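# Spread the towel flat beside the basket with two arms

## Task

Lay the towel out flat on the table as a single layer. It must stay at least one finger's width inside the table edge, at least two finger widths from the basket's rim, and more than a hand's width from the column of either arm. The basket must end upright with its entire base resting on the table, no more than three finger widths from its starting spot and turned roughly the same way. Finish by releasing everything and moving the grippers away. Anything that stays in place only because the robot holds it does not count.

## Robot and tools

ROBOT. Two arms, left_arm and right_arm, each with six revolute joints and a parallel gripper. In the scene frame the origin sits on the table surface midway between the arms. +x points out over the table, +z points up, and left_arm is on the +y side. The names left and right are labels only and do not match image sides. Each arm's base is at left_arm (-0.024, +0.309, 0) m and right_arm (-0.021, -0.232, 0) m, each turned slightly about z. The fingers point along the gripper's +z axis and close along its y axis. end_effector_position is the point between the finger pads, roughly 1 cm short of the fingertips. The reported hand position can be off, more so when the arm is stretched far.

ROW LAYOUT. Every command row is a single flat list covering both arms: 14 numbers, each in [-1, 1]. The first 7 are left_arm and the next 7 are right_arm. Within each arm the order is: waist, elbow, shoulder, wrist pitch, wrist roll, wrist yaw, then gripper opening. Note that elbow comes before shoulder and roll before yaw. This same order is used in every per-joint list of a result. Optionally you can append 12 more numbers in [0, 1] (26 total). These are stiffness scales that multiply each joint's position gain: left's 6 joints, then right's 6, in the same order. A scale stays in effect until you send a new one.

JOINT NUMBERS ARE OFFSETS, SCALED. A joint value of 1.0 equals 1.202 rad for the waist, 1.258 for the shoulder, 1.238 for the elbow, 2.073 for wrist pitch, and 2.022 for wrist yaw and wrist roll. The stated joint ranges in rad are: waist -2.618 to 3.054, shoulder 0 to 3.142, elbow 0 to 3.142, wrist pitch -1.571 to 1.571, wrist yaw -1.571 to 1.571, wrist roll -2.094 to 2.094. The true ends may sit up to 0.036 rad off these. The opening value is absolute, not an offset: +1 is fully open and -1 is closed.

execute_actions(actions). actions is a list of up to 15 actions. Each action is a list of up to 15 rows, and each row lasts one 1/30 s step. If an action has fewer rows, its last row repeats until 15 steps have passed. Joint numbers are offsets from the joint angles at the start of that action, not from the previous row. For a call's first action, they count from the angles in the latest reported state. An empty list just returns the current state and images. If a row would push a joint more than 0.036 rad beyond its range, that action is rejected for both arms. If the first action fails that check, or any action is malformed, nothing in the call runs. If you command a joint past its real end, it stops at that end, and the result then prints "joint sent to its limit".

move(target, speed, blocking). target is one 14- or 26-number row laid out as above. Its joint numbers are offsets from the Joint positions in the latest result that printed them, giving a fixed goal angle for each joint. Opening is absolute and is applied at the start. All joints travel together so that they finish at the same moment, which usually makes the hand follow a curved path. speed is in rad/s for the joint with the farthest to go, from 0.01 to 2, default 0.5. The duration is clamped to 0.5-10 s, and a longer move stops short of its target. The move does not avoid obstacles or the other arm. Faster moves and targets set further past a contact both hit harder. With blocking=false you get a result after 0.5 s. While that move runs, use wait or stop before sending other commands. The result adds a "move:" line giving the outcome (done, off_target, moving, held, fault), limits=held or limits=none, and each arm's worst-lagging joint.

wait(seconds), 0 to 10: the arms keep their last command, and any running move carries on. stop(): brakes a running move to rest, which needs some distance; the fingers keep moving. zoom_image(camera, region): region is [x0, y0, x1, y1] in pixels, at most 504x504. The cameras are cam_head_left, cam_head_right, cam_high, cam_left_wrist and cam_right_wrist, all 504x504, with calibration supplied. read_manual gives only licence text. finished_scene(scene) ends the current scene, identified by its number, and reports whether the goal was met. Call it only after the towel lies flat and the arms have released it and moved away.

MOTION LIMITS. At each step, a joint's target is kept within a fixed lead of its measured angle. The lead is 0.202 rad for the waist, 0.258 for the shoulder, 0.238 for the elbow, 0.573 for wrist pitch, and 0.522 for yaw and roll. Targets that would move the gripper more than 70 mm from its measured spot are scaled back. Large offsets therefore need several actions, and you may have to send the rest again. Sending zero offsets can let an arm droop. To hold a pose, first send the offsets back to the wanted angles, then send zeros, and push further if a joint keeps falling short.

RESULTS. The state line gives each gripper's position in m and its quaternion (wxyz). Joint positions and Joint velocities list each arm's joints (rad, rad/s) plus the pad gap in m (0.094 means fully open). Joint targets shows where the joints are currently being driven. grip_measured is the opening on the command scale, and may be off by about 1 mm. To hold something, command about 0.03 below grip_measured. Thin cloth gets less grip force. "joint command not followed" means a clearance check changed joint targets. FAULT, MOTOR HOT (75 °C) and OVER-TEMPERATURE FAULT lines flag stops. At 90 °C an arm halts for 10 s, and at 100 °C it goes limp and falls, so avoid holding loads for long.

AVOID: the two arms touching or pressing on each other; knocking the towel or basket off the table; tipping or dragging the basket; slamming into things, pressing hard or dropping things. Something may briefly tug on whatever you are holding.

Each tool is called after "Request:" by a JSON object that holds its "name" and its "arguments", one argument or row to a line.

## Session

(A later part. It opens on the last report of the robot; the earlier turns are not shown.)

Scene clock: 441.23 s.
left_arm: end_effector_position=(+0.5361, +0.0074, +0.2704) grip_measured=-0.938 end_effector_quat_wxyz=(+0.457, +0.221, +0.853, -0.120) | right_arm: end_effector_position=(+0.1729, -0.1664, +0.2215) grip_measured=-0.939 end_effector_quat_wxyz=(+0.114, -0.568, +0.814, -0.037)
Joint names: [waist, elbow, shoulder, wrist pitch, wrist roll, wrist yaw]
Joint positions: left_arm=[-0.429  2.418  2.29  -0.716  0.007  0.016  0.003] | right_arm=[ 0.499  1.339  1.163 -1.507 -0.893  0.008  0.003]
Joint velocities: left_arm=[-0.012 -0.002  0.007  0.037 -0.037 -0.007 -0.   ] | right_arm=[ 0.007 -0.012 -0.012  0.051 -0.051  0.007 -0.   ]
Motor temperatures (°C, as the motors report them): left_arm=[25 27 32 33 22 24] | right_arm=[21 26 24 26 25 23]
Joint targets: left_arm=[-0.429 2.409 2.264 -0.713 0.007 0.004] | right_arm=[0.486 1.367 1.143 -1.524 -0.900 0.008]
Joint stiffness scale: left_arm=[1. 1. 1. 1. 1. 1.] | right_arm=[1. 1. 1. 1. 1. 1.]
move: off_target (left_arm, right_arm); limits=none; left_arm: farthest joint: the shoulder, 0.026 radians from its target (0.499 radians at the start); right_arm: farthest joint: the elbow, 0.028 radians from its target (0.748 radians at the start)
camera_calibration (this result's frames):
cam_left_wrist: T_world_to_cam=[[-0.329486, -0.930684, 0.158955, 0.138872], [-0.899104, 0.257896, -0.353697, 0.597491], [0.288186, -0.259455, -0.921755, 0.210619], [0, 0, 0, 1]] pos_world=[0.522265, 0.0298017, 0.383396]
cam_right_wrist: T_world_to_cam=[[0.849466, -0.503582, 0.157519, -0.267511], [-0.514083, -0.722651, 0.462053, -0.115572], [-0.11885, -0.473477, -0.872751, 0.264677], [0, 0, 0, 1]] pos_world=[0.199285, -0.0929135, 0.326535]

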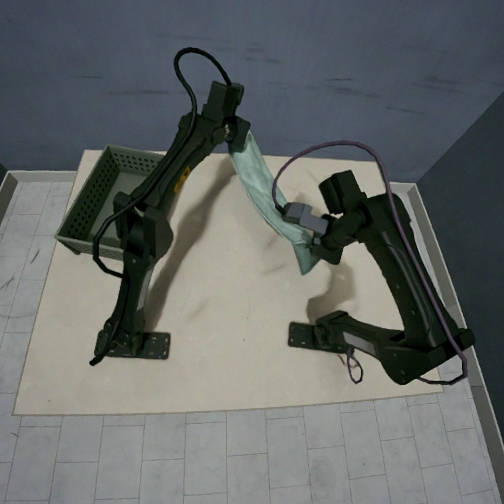

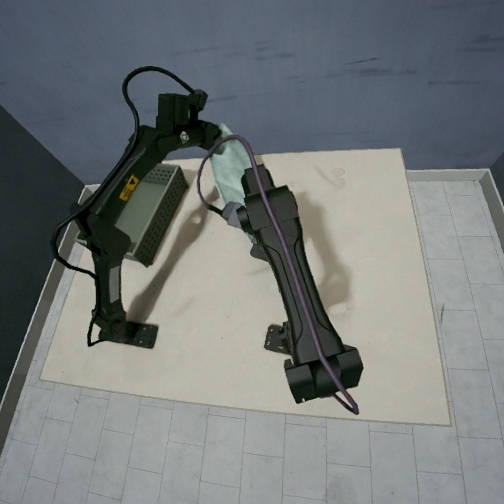

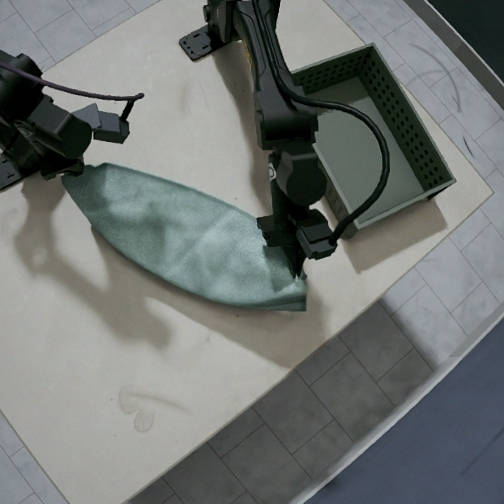

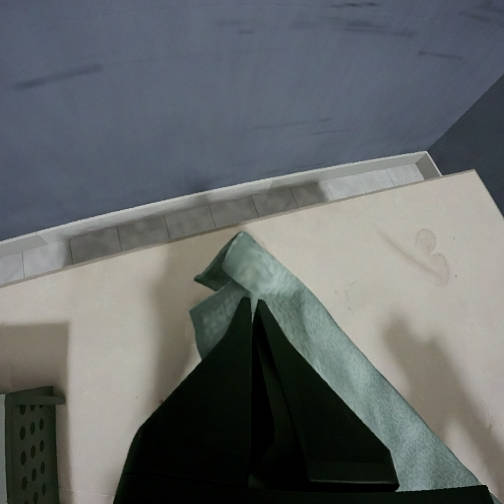

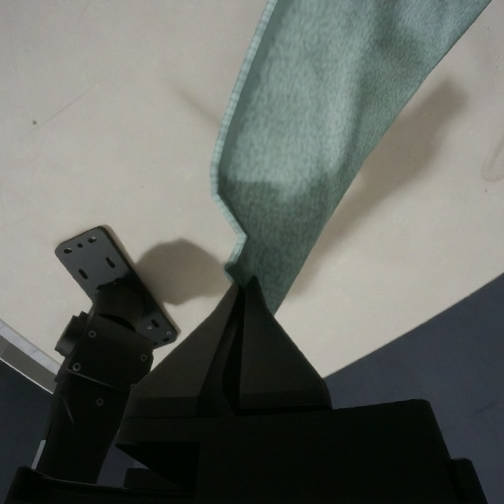

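Request:
{"name": "move", "arguments": {
  "target": [0.033, -0.145, -0.128, 0.006, -0.57, -0.008, -1, -0.544, 0.631, 0.625, 0.237, -0.547, 0, -1],
  "speed": 0.45
}}

Scene clock: 469.17 s.
left_arm: end_effector_position=(+0.5177, +0.0348, +0.2699) grip_measured=-0.938 end_effector_quat_wxyz=(+0.308, -0.292, +0.843, -0.330) | right_arm: end_effector_position=(+0.4599, -0.3905, +0.2586) grip_measured=-0.939 end_effector_quat_wxyz=(-0.127, +0.702, -0.633, +0.299)
Joint names: [waist, elbow, shoulder, wrist pitch, wrist roll, wrist yaw]
Joint positions: left_arm=[-0.403  2.247  2.164 -0.717 -1.14   0.016  0.003] | right_arm=[-0.146  2.084  1.954 -1.038 -1.995  0.008  0.003]
Joint velocities: left_arm=[-0.007 -0.012  0.017 -0.066  0.022 -0.095 -0.   ] | right_arm=[ 0.012  0.002  0.002 -0.037 -0.007 -0.022  0.   ]
Motor temperatures (°C, as the motors report them): left_arm=[25 27 33 35 22 24] | right_arm=[21 26 24 26 25 23]
Joint targets: left_arm=[-0.389 2.238 2.129 -0.703 -1.146 0.000] | right_arm=[-0.155 2.120 1.949 -1.016 -1.999 0.009]
Joint stiffness scale: left_arm=[1. 1. 1. 1. 1. 1.] | right_arm=[1. 1. 1. 1. 1. 1.]
move: off_target (left_arm, right_arm); limits=none; left_arm: farthest joint: the shoulder, 0.035 radians from its target (0.161 radians at the start); right_arm: farthest joint: the elbow, 0.036 radians from its target (0.781 radians at the start)
camera_calibration (this result's frames):
cam_left_wrist: T_world_to_cam=[[0.460357, -0.461722, 0.758211, -0.428528], [-0.850503, -0.47415, 0.227654, 0.417099], [0.254393, -0.749663, -0.610974, 0.173239], [0, 0, 0, 1]] pos_world=[0.507949, 0.129777, 0.335805]
cam_right_wrist: T_world_to_cam=[[0.808278, -0.00052208, 0.588801, -0.526147], [-0.447952, -0.649548, 0.614351, -0.188327], [0.382134, -0.760321, -0.525249, -0.207239], [0, 0, 0, 1]] pos_world=[0.420104, -0.28017, 0.316643]

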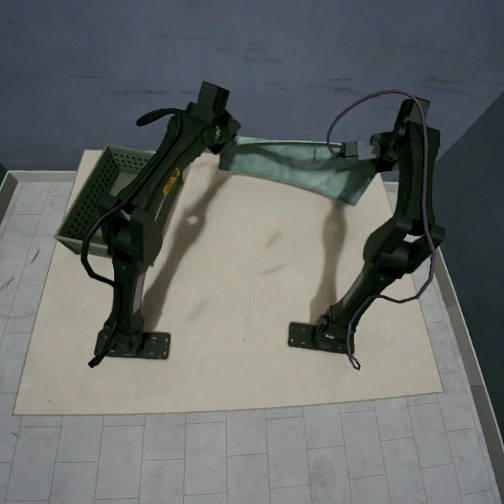

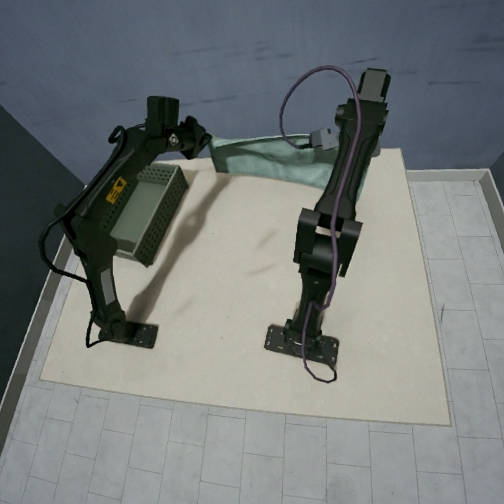

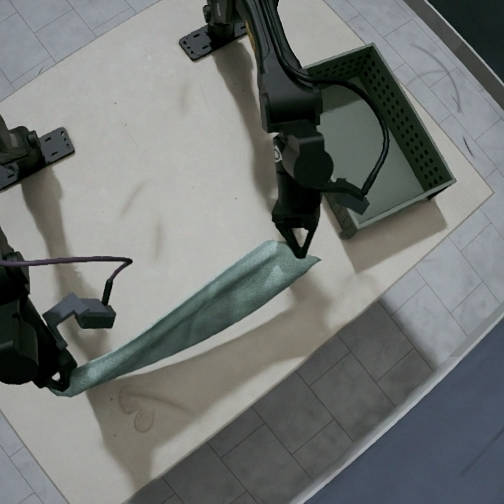

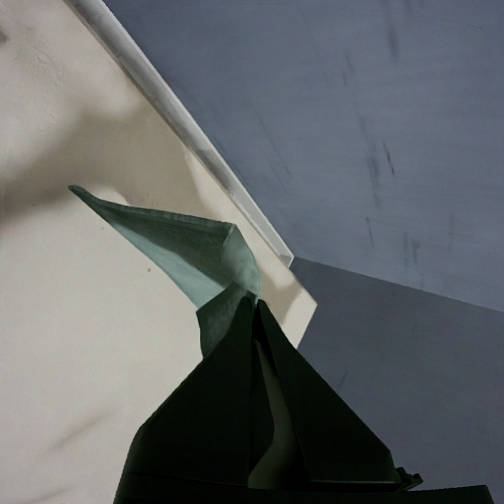

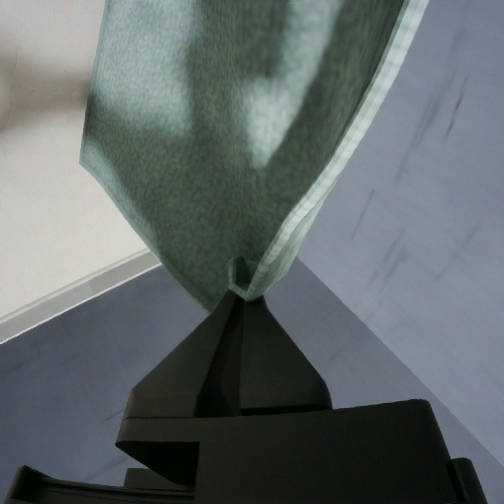

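Request:
{"name": "zoom_image", "arguments": {
  "camera": "cam_head_left",
  "region": [190, 90, 430, 250]
}}

Region (190, 90, 430, 250) of cam_head_left's 504x504 image, scaled by 2.100, with more detail than that image has.

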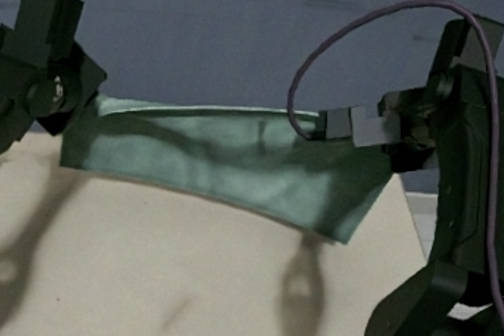

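Request:
{"name": "move", "arguments": {
  "target": [-0.047, -0.171, -0.099, -0.124, -0.03, 0, -1, -0.053, -0.275, -0.126, -0.048, -0.02, 0, -1],
  "speed": 0.35
}}

Scene clock: 491.20 s.
left_arm: end_effector_position=(+0.4365, +0.0437, +0.1948) grip_measured=-0.938 end_effector_quat_wxyz=(+0.181, -0.315, +0.904, -0.225) | right_arm: end_effector_position=(+0.3751, -0.3841, +0.1820) grip_measured=-0.939 end_effector_quat_wxyz=(-0.062, +0.727, -0.663, +0.170)
Joint names: [waist, elbow, shoulder, wrist pitch, wrist roll, wrist yaw]
Joint positions: left_arm=[-0.455  2.043  2.074 -0.954 -1.194  0.023  0.003] | right_arm=[-0.194  1.75   1.829 -1.128 -2.03   0.008  0.003]
Joint velocities: left_arm=[-0.007 -0.007 -0.007  0.007  0.037 -0.037  0.   ] | right_arm=[-0.027 -0.012 -0.017 -0.022  0.037 -0.037 -0.001]
Motor temperatures (°C, as the motors report them): left_arm=[25 27 33 36 22 24] | right_arm=[21 27 26 28 25 23]
Joint targets: left_arm=[-0.460 2.035 2.040 -0.974 -1.201 0.016] | right_arm=[-0.209 1.744 1.796 -1.138 -2.036 0.008]
Joint stiffness scale: left_arm=[1. 1. 1. 1. 1. 1.] | right_arm=[1. 1. 1. 1. 1. 1.]
move: off_target (left_arm, right_arm); limits=none; left_arm: farthest joint: the shoulder, 0.035 radians from its target (0.125 radians at the start); right_arm: farthest joint: the shoulder, 0.033 radians from its target (0.159 radians at the start)
camera_calibration (this result's frames):
cam_left_wrist: T_world_to_cam=[[0.66281, -0.553092, 0.504751, -0.365078], [-0.748618, -0.503834, 0.430955, 0.286548], [0.0159529, -0.663507, -0.748, 0.281662], [0, 0, 0, 1]] pos_world=[0.451999, 0.129336, 0.271467]
cam_right_wrist: T_world_to_cam=[[0.941193, -0.05444, 0.333454, -0.436618], [-0.274888, -0.697218, 0.66206, -0.267021], [0.196447, -0.714789, -0.671182, -0.0964816], [0, 0, 0, 1]] pos_world=[0.356494, -0.278906, 0.257619]

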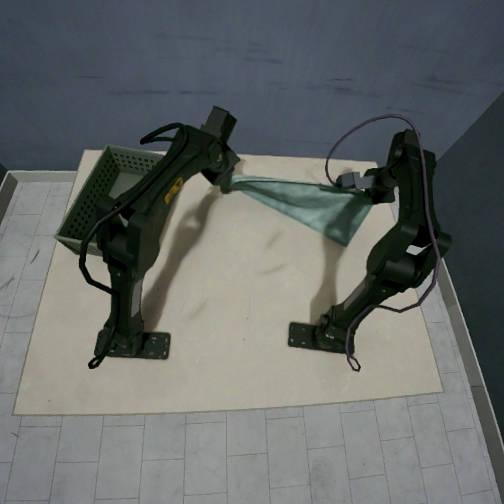

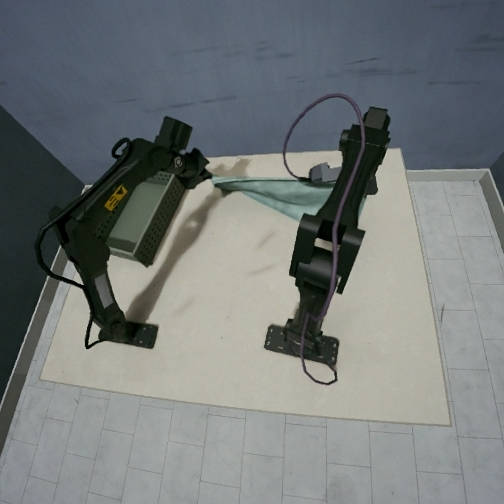

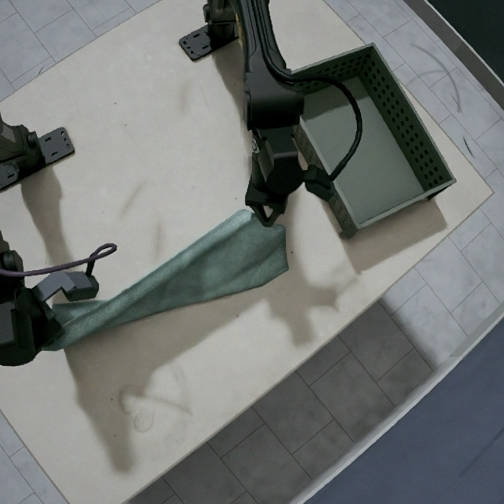

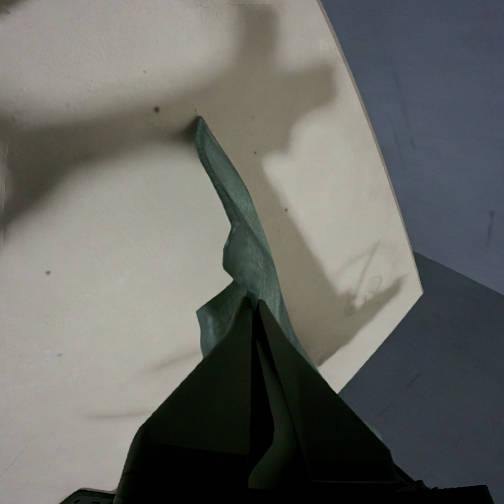

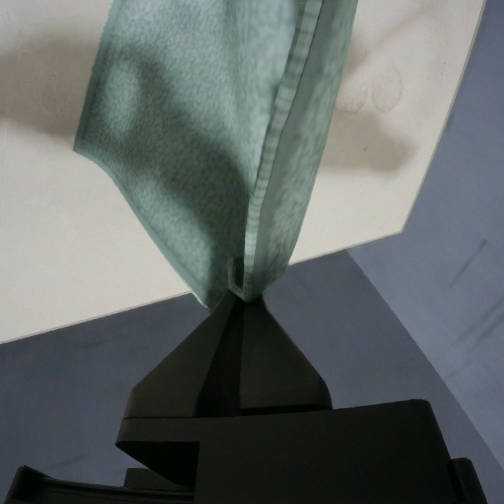

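Request:
{"name": "move", "arguments": {
  "target": [0.034, 0.214, 0.039, -0.024, 0, 0, -1, -0.163, 0.367, 0.170, -0.097, 0, -0.306, -1],
  "speed": 0.4
}}

Scene clock: 546.80 s.
left_arm: end_effector_position=(+0.4669, +0.0437, +0.2514) grip_measured=-0.938 end_effector_quat_wxyz=(+0.227, -0.319, +0.879, -0.272) | right_arm: end_effector_position=(+0.4210, -0.3852, +0.2440) grip_measured=-0.939 end_effector_quat_wxyz=(-0.326, +0.675, -0.655, +0.099)
Joint names: [waist, elbow, shoulder, wrist pitch, wrist roll, wrist yaw]
Joint positions: left_arm=[-0.427  2.273  2.128 -0.992 -1.195  0.026  0.003] | right_arm=[-0.378  2.172  2.04  -1.313 -2.03  -0.59   0.003]
Joint velocities: left_arm=[ 0.002  0.007 -0.007  0.007  0.037 -0.051 -0.001] | right_arm=[-0.002  0.012 -0.012 -0.022 -0.007  0.066 -0.001]
Motor temperatures (°C, as the motors report them): left_arm=[25 27 33 34 22 24] | right_arm=[22 26 28 27 25 23]
Joint targets: left_arm=[-0.414 2.307 2.124 -1.004 -1.194 0.023] | right_arm=[-0.390 2.204 2.043 -1.329 -2.030 -0.611]
Joint stiffness scale: left_arm=[1. 1. 1. 1. 1. 1.] | right_arm=[1. 1. 1. 1. 1. 1.]
move: off_target (left_arm, right_arm); limits=none; left_arm: farthest joint: the elbow, 0.035 radians from its target (0.265 radians at the start); right_arm: farthest joint: the elbow, 0.032 radians from its target (0.455 radians at the start)
camera_calibration (this result's frames):
cam_left_wrist: T_world_to_cam=[[0.608797, -0.497282, 0.618124, -0.419514], [-0.783995, -0.496277, 0.372909, 0.315741], [0.12132, -0.711632, -0.691999, 0.262308], [0, 0, 0, 1]] pos_world=[0.471115, 0.134745, 0.323086]
cam_right_wrist: T_world_to_cam=[[0.831205, -0.226965, 0.507528, -0.56313], [-0.355492, -0.918848, 0.1713, -0.227888], [0.427462, -0.322807, -0.844436, 0.0313291], [0, 0, 0, 1]] pos_world=[0.373673, -0.327092, 0.351297]

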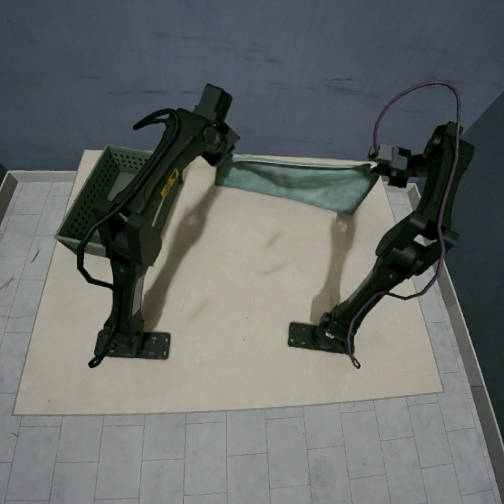

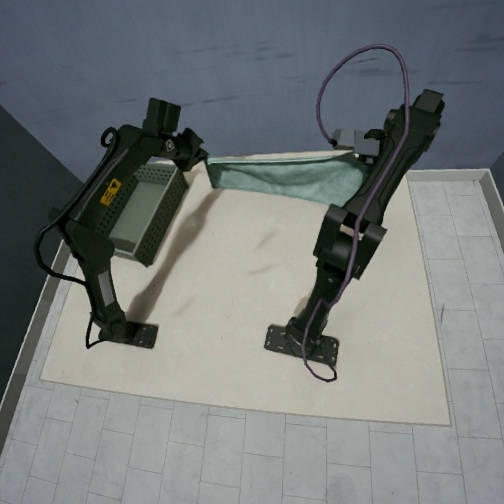

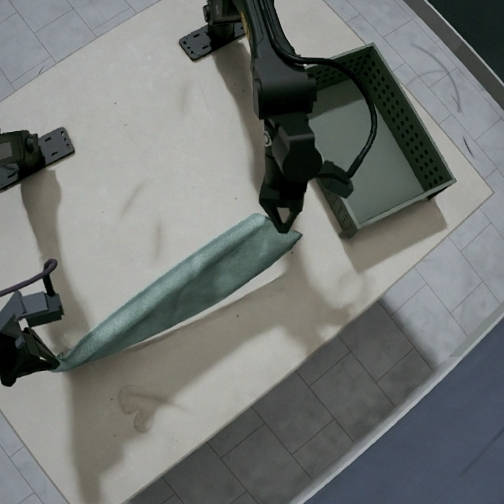

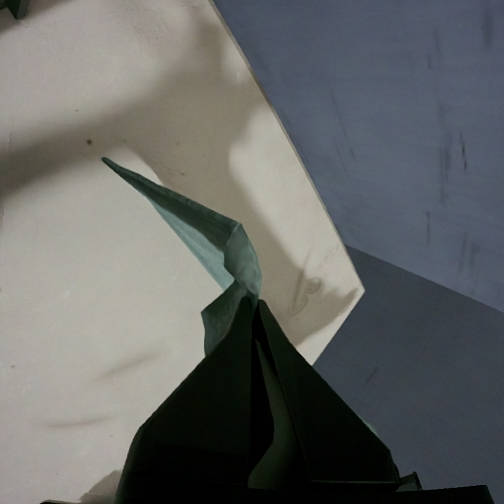

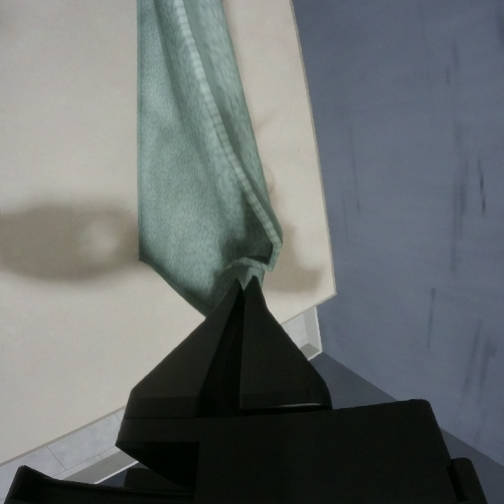

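Request:
{"name": "move", "arguments": {
  "target": [-0.065, -0.309, -0.169, -0.057, -0.03, 0, -1, -0.111, -0.551, -0.288, 0.093, 0, -0.01, -1],
  "speed": 1.5
}}

Scene clock: 568.53 s.
left_arm: end_effector_position=(+0.3703, +0.0571, +0.1881) grip_measured=-0.938 end_effector_quat_wxyz=(+0.122, -0.326, +0.920, -0.178) | right_arm: end_effector_position=(+0.3203, -0.3749, +0.1749) grip_measured=-0.939 end_effector_quat_wxyz=(-0.306, +0.623, -0.719, +0.041)
Joint names: [waist, elbow, shoulder, wrist pitch, wrist roll, wrist yaw]
Joint positions: left_arm=[-0.498  1.899  1.943 -1.092 -1.249  0.027  0.003] | right_arm=[-0.5    1.497  1.708 -1.136 -2.03  -0.591  0.003]
Joint velocities: left_arm=[-0.007  0.002  0.007 -0.066  0.081 -0.037  0.   ] | right_arm=[-0.007  0.007  0.002  0.007 -0.095 -0.051  0.001]
Motor temperatures (°C, as the motors report them): left_arm=[25 28 33 34 22 24] | right_arm=[22 27 27 27 25 23]
Joint targets: left_arm=[-0.505 1.890 1.915 -1.110 -1.256 0.026] | right_arm=[-0.511 1.490 1.678 -1.120 -2.030 -0.610]
Joint stiffness scale: left_arm=[1. 1. 1. 1. 1. 1.] | right_arm=[1. 1. 1. 1. 1. 1.]
move: off_target (left_arm, right_arm); limits=none; left_arm: farthest joint: the shoulder, 0.028 radians from its target (0.212 radians at the start); right_arm: farthest joint: the shoulder, 0.030 radians from its target (0.362 radians at the start)
camera_calibration (this result's frames):
cam_left_wrist: T_world_to_cam=[[0.728185, -0.574847, 0.373225, -0.308688], [-0.678837, -0.529847, 0.508373, 0.207742], [-0.0944846, -0.623549, -0.776054, 0.330501], [0, 0, 0, 1]] pos_world=[0.397033, 0.138707, 0.266087]
cam_right_wrist: T_world_to_cam=[[0.8542, -0.371453, 0.36382, -0.478414], [-0.443979, -0.885257, 0.138573, -0.19575], [0.270601, -0.279898, -0.921104, 0.0990349], [0, 0, 0, 1]] pos_world=[0.294953, -0.323278, 0.292404]

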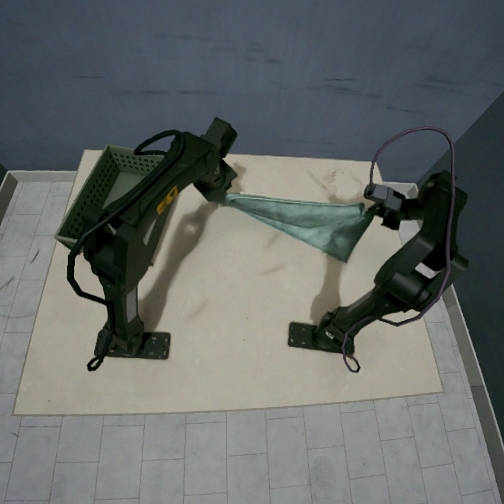

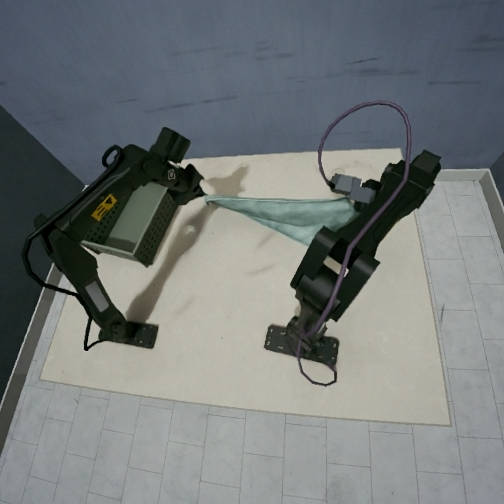

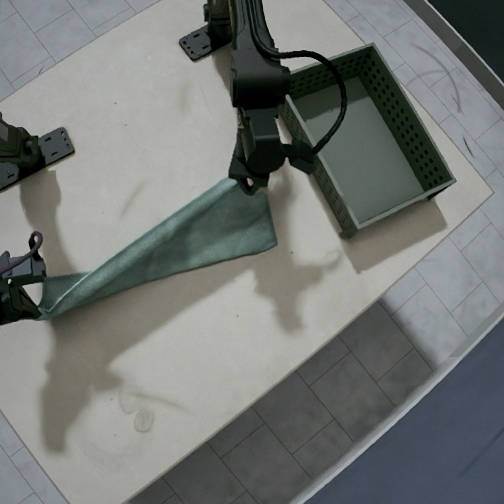

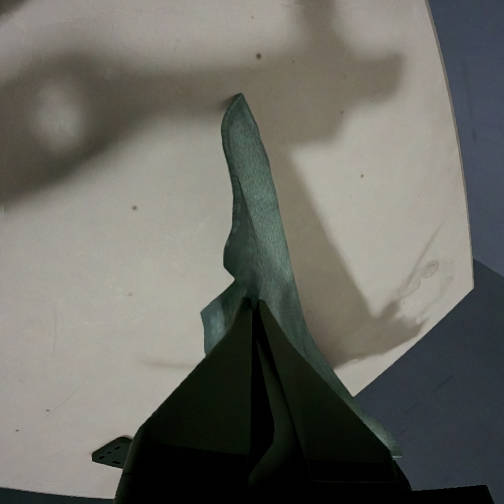

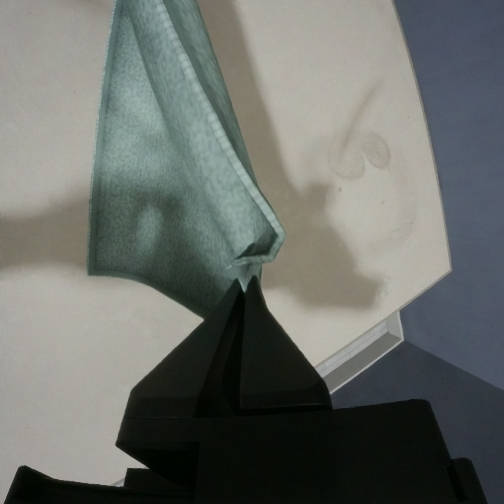

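Request:
{"name": "move", "arguments": {
  "target": [-0.125, -0.399, -0.03, 0.083, -0.065, -0.01, -1, 0.067, -0.076, -0.261, 0.024, -0.01, -0.01, -1],
  "speed": 0.4
}}

Scene clock: 617.93 s.
left_arm: end_effector_position=(+0.2677, +0.0570, +0.0493) grip_measured=-0.938 end_effector_quat_wxyz=(+0.020, -0.326, +0.944, -0.058) | right_arm: end_effector_position=(+0.2993, -0.3292, +0.2472) grip_measured=-0.939 end_effector_quat_wxyz=(-0.331, +0.667, -0.651, +0.148)
Joint names: [waist, elbow, shoulder, wrist pitch, wrist roll, wrist yaw]
Joint positions: left_arm=[-0.642  1.413  1.933 -0.932 -1.371  0.024  0.003] | right_arm=[-0.429  1.412  1.402 -1.106 -2.047 -0.594  0.003]
Joint velocities: left_arm=[-0.002  0.012 -0.007 -0.022  0.007  0.037 -0.   ] | right_arm=[-0.002 -0.002  0.002 -0.051  0.051 -0.022  0.   ]
Motor temperatures (°C, as the motors report them): left_arm=[25 27 33 33 22 24] | right_arm=[22 26 27 28 25 23]
Joint targets: left_arm=[-0.649 1.405 1.905 -0.921 -1.380 0.007] | right_arm=[-0.419 1.403 1.379 -1.086 -2.050 -0.612]
Joint stiffness scale: left_arm=[1. 1. 1. 1. 1. 1.] | right_arm=[1. 1. 1. 1. 1. 1.]
move: off_target (left_arm, right_arm); limits=none; left_arm: farthest joint: the shoulder, 0.028 radians from its target (0.038 radians at the start); right_arm: farthest joint: the shoulder, 0.023 radians from its target (0.328 radians at the start)
camera_calibration (this result's frames):
cam_left_wrist: T_world_to_cam=[[0.774669, -0.628805, 0.0670206, -0.176491], [-0.541591, -0.605018, 0.583637, 0.172442], [-0.326445, -0.488424, -0.809244, 0.269067], [0, 0, 0, 1]] pos_world=[0.317951, 0.12477, 0.128926]
cam_right_wrist: T_world_to_cam=[[0.781128, -0.227756, 0.581348, -0.454442], [-0.402446, -0.89553, 0.189903, -0.203067], [0.477363, -0.3823, -0.791183, 0.0564054], [0, 0, 0, 1]] pos_world=[0.246328, -0.263791, 0.347379]

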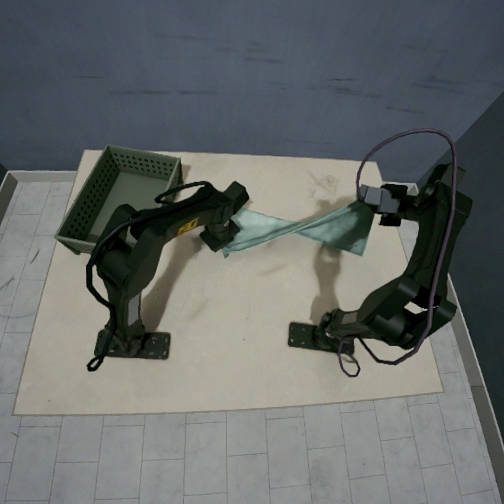

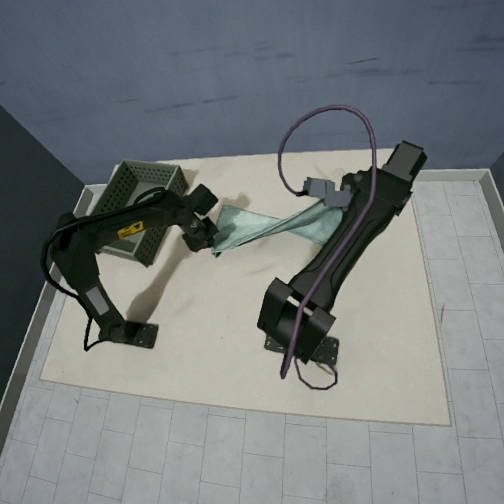

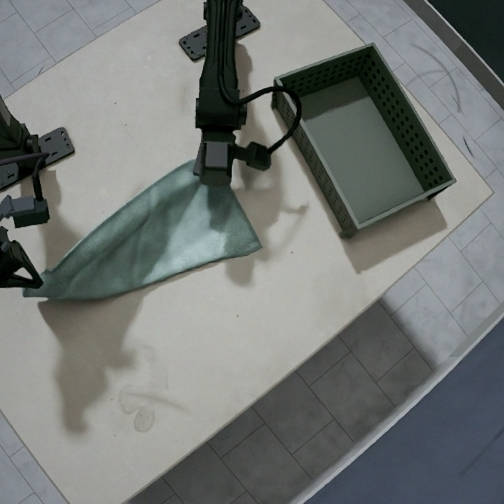

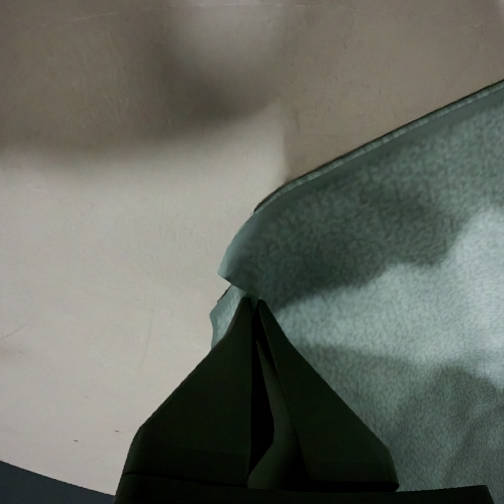

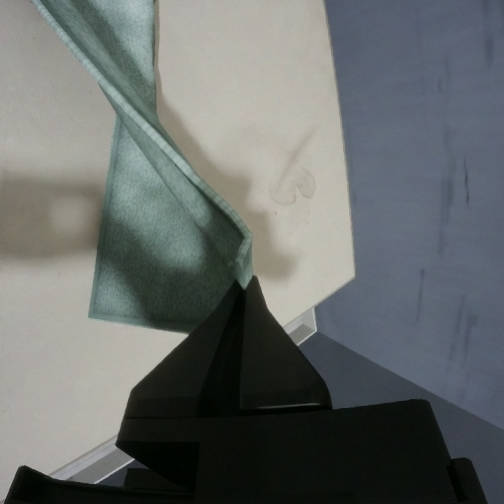

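Request:
{"name": "move", "arguments": {
  "target": [0, 0, -0.022, 0, 0, 0, -1, -0.10, -0.333, -0.304, -0.034, 0, 0.2, -1],
  "speed": 0.4
}}

Scene clock: 635.93 s.
left_arm: end_effector_position=(+0.2668, +0.0557, +0.0494) grip_measured=-0.938 end_effector_quat_wxyz=(+0.016, -0.326, +0.943, -0.060) | right_arm: end_effector_position=(+0.1702, -0.3476, +0.1683) grip_measured=-0.939 end_effector_quat_wxyz=(-0.130, +0.622, -0.756, +0.157)
Joint names: [waist, elbow, shoulder, wrist pitch, wrist roll, wrist yaw]
Joint positions: left_arm=[-0.642  1.413  1.933 -0.931 -1.371  0.033  0.003] | right_arm=[-0.534  1.006  1.043 -1.171 -2.047 -0.198  0.003]
Joint velocities: left_arm=[-0.002 -0.012 -0.012  0.022  0.007 -0.037 -0.001] | right_arm=[-0.022  0.007 -0.002  0.037  0.022  0.081  0.   ]
Motor temperatures (°C, as the motors report them): left_arm=[25 26 33 32 22 24] | right_arm=[22 26 27 28 25 23]
Joint targets: left_arm=[-0.642 1.413 1.905 -0.932 -1.371 0.025] | right_arm=[-0.549 0.999 1.020 -1.176 -2.047 -0.190]
Joint stiffness scale: left_arm=[1. 1. 1. 1. 1. 1.] | right_arm=[1. 1. 1. 1. 1. 1.]
move: off_target (left_arm, right_arm); limits=none; left_arm: farthest joint: the shoulder, 0.028 radians from its target (0.028 radians at the start); right_arm: farthest joint: the shoulder, 0.024 radians from its target (0.383 radians at the start)
camera_calibration (this result's frames):
cam_left_wrist: T_world_to_cam=[[0.77461, -0.62886, 0.0671896, -0.176537], [-0.538829, -0.600599, 0.590715, 0.169809], [-0.331123, -0.493778, -0.804078, 0.269485], [0, 0, 0, 1]] pos_world=[0.317478, 0.124036, 0.12824]
cam_right_wrist: T_world_to_cam=[[0.856588, -0.339927, 0.388209, -0.331306], [-0.507081, -0.693825, 0.511347, -0.222791], [0.0955286, -0.634867, -0.766693, 0.0216655], [0, 0, 0, 1]] pos_world=[0.16875, -0.253443, 0.259151]

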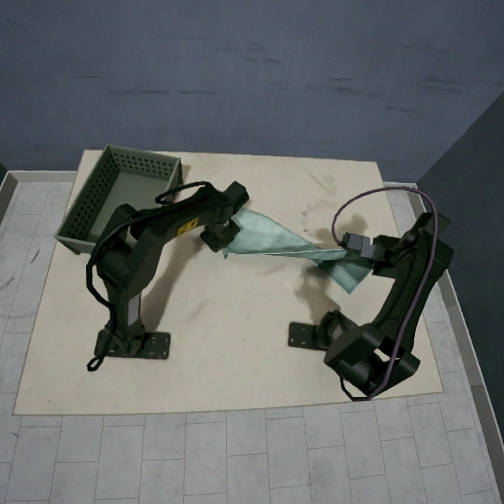

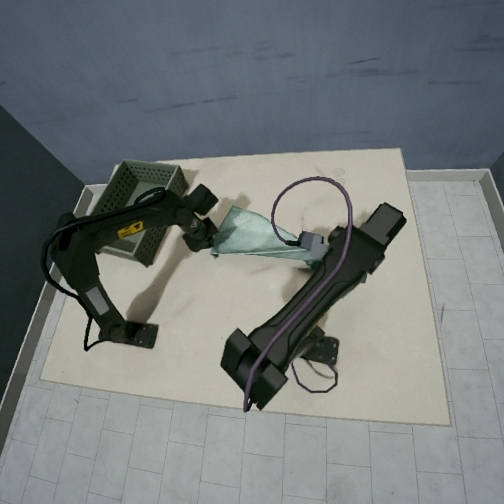

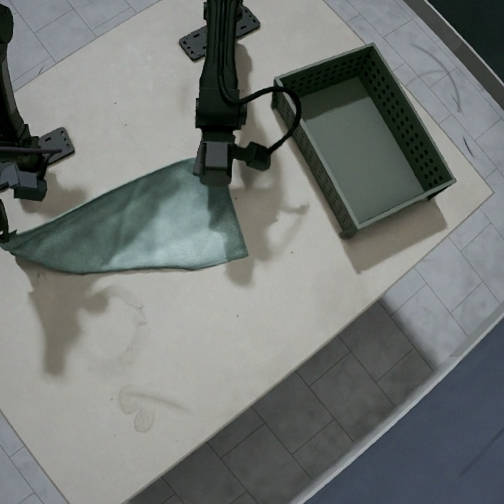

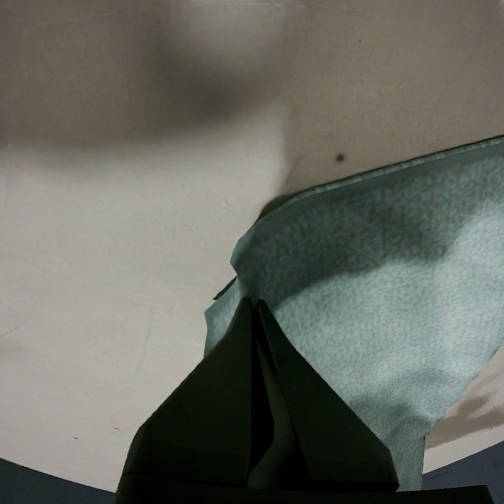

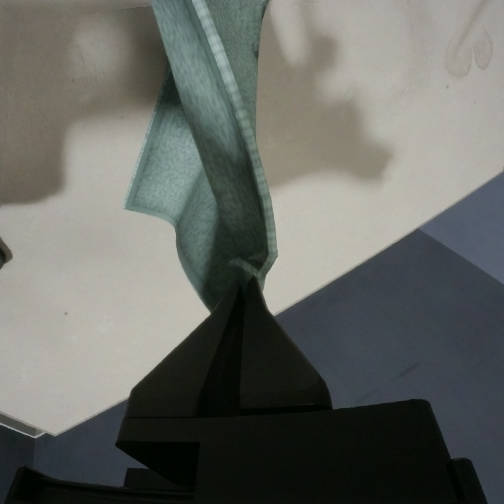

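Request:
{"name": "move", "arguments": {
  "target": [0, -0.055, 0.021, 0.049, 0, -0.01, -1, 0.12, 0.35, 0.292, 0.039, 0, -0.2, -1],
  "speed": 0.5
}}

Scene clock: 661.50 s.
left_arm: end_effector_position=(+0.2693, +0.0543, +0.0303) grip_measured=-0.938 end_effector_quat_wxyz=(+0.021, -0.325, +0.943, -0.066) | right_arm: end_effector_position=(+0.3013, -0.3218, +0.2421) grip_measured=-0.939 end_effector_quat_wxyz=(-0.326, +0.676, -0.646, +0.140)
Joint names: [waist, elbow, shoulder, wrist pitch, wrist roll, wrist yaw]
Joint positions: left_arm=[-0.642  1.359  1.952 -0.842 -1.371  0.03   0.003] | right_arm=[-0.4    1.405  1.408 -1.106 -2.047 -0.58   0.003]
Joint velocities: left_arm=[-0.002 -0.012  0.002 -0.022 -0.11   0.051 -0.   ] | right_arm=[-0.012 -0.002 -0.002 -0.066 -0.081 -0.007 -0.001]
Motor temperatures (°C, as the motors report them): left_arm=[25 27 33 32 22 24] | right_arm=[22 26 26 28 25 23]
Joint targets: left_arm=[-0.642 1.346 1.959 -0.830 -1.371 0.013] | right_arm=[-0.390 1.439 1.411 -1.090 -2.047 -0.602]
Joint stiffness scale: left_arm=[1. 1. 1. 1. 1. 1.] | right_arm=[1. 1. 1. 1. 1. 1.]
move: off_target (right_arm); limits=none; left_arm: farthest joint: the wrist yaw, 0.017 radians from its target (0.020 radians at the start); right_arm: farthest joint: the elbow, 0.034 radians from its target (0.434 radians at the start)
camera_calibration (this result's frames):
cam_left_wrist: T_world_to_cam=[[0.773814, -0.627971, 0.0828512, -0.178403], [-0.546773, -0.596197, 0.587868, 0.183594], [-0.319769, -0.500201, -0.804703, 0.251544], [0, 0, 0, 1]] pos_world=[0.318871, 0.123248, 0.10927]
cam_right_wrist: T_world_to_cam=[[0.795657, -0.207671, 0.569036, -0.446272], [-0.378699, -0.903718, 0.199703, -0.206869], [0.472775, -0.374389, -0.797694, 0.0598295], [0, 0, 0, 1]] pos_world=[0.248453, -0.257229, 0.342983]

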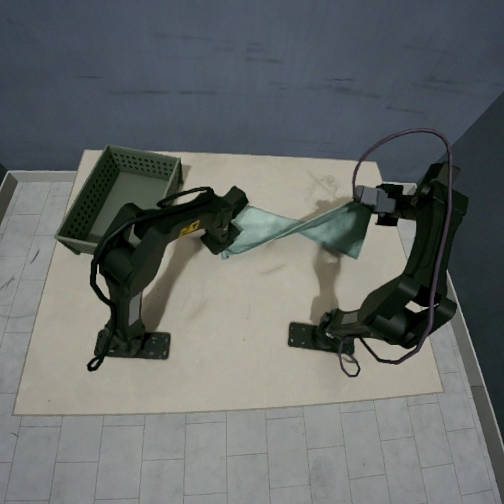

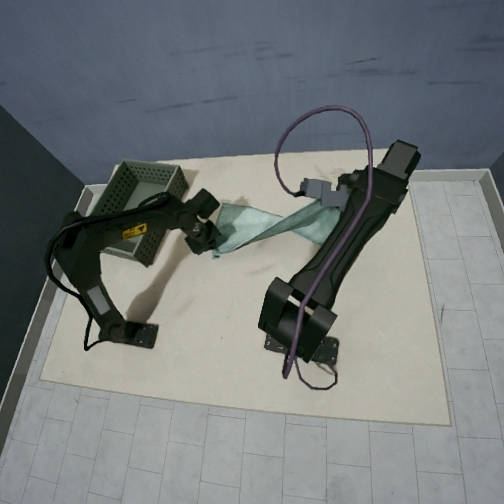

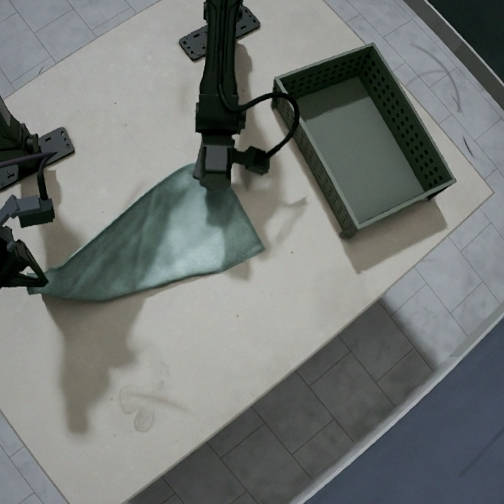

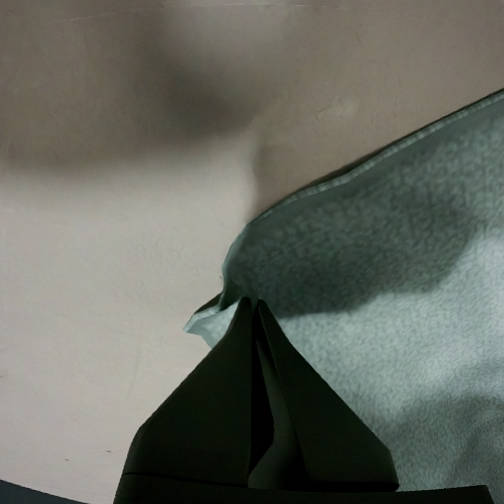

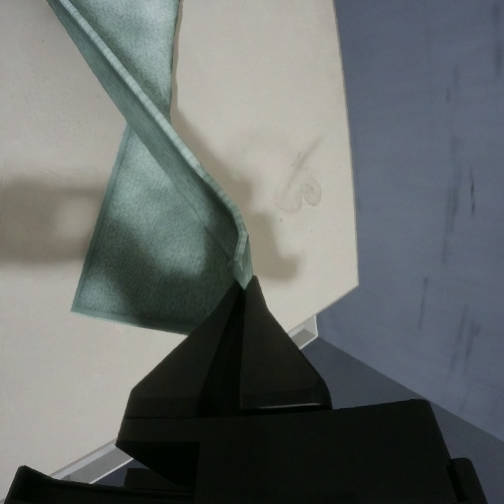

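Request:
{"name": "zoom_image", "arguments": {
  "camera": "cam_high",
  "region": [0, 140, 300, 340]
}}

Region (0, 140, 300, 340) of cam_high's 504x504 image, scaled by 1.680, with more detail than that image has.

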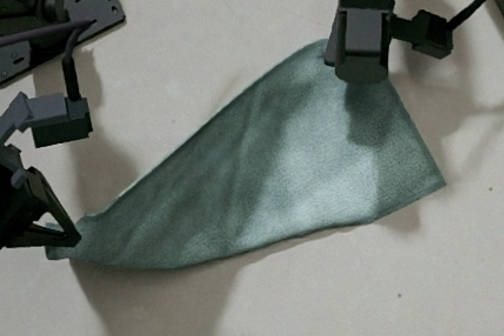

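Request:
{"name": "move", "arguments": {
  "target": [0.144, 0.453, -0.184, -0.25, -0.336, 0.138, -1, -0.158, 0.101, 0.056, -0.087, 0, -0.005, -1],
  "speed": 0.5
}}

Scene clock: 696.43 s.
left_arm: end_effector_position=(+0.2812, +0.0648, +0.2537) grip_measured=-0.938 end_effector_quat_wxyz=(+0.089, +0.639, -0.730, +0.224) | right_arm: end_effector_position=(+0.2701, -0.3691, +0.2397) grip_measured=-0.939 end_effector_quat_wxyz=(-0.302, +0.609, -0.726, +0.105)
Joint names: [waist, elbow, shoulder, wrist pitch, wrist roll, wrist yaw]
Joint positions: left_arm=[-0.48   1.892  1.736 -1.337 -2.041  0.302  0.003] | right_arm=[-0.577  1.498  1.47  -1.273 -2.047 -0.574  0.003]
Joint velocities: left_arm=[-0.002 -0.002  0.017  0.022 -0.11   0.037 -0.001] | right_arm=[-0.022  0.007  0.002  0.007 -0.051 -0.022 -0.001]
Motor temperatures (°C, as the motors report them): left_arm=[25 26 32 31 22 24] | right_arm=[22 27 26 29 25 23]
Joint targets: left_arm=[-0.469 1.919 1.721 -1.360 -2.050 0.309] | right_arm=[-0.590 1.530 1.478 -1.286 -2.047 -0.590]
Joint stiffness scale: left_arm=[1. 1. 1. 1. 1. 1.] | right_arm=[1. 1. 1. 1. 1. 1.]
move: off_target (left_arm, right_arm); limits=none; left_arm: farthest joint: the elbow, 0.028 radians from its target (0.561 radians at the start); right_arm: farthest joint: the elbow, 0.032 radians from its target (0.125 radians at the start)
camera_calibration (this result's frames):
cam_left_wrist: T_world_to_cam=[[0.992993, 0.095708, 0.0693239, -0.304626], [-0.0145034, -0.48348, 0.875235, -0.164897], [0.117284, -0.870107, -0.478704, 0.258775], [0, 0, 0, 1]] pos_world=[0.26975, 0.174593, 0.289318]
cam_right_wrist: T_world_to_cam=[[0.798913, -0.39208, 0.456082, -0.471801], [-0.514518, -0.838229, 0.180674, -0.195544], [0.311463, -0.379005, -0.871405, 0.114435], [0, 0, 0, 1]] pos_world=[0.240675, -0.305523, 0.350229]

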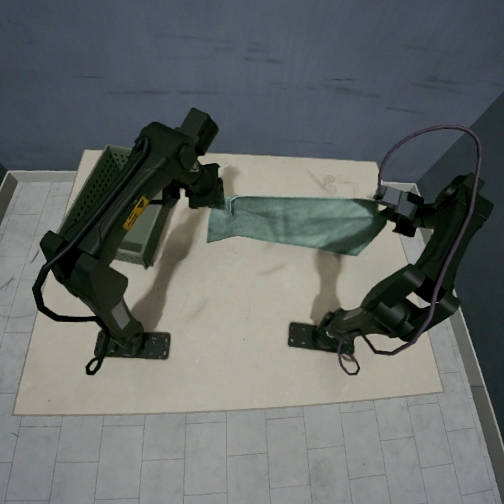

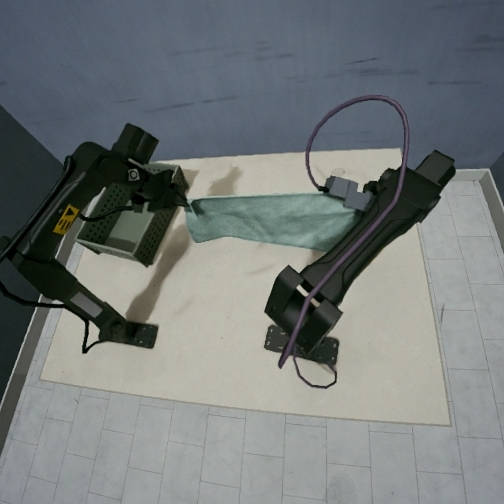

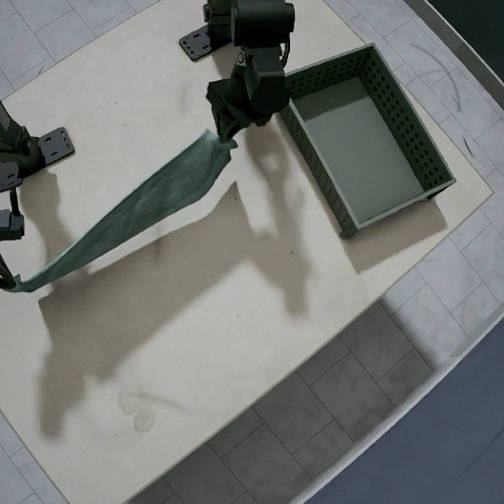

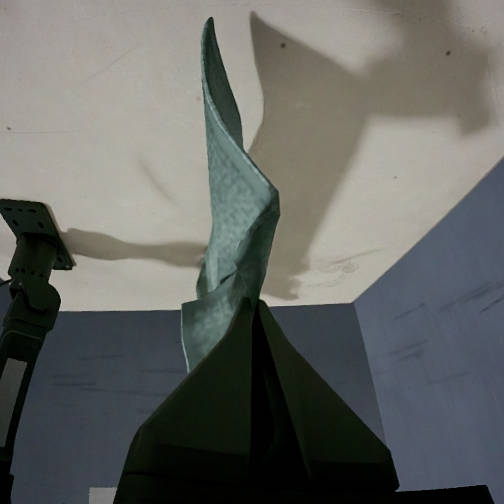

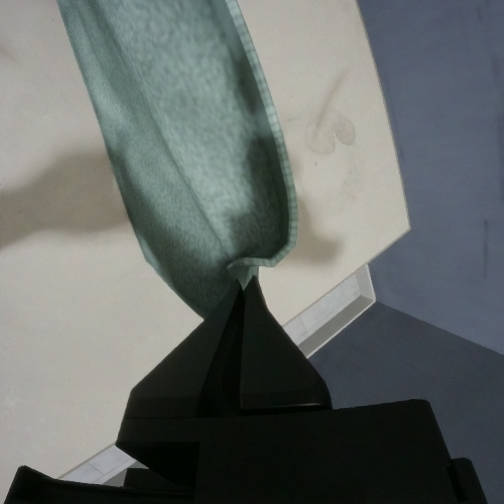

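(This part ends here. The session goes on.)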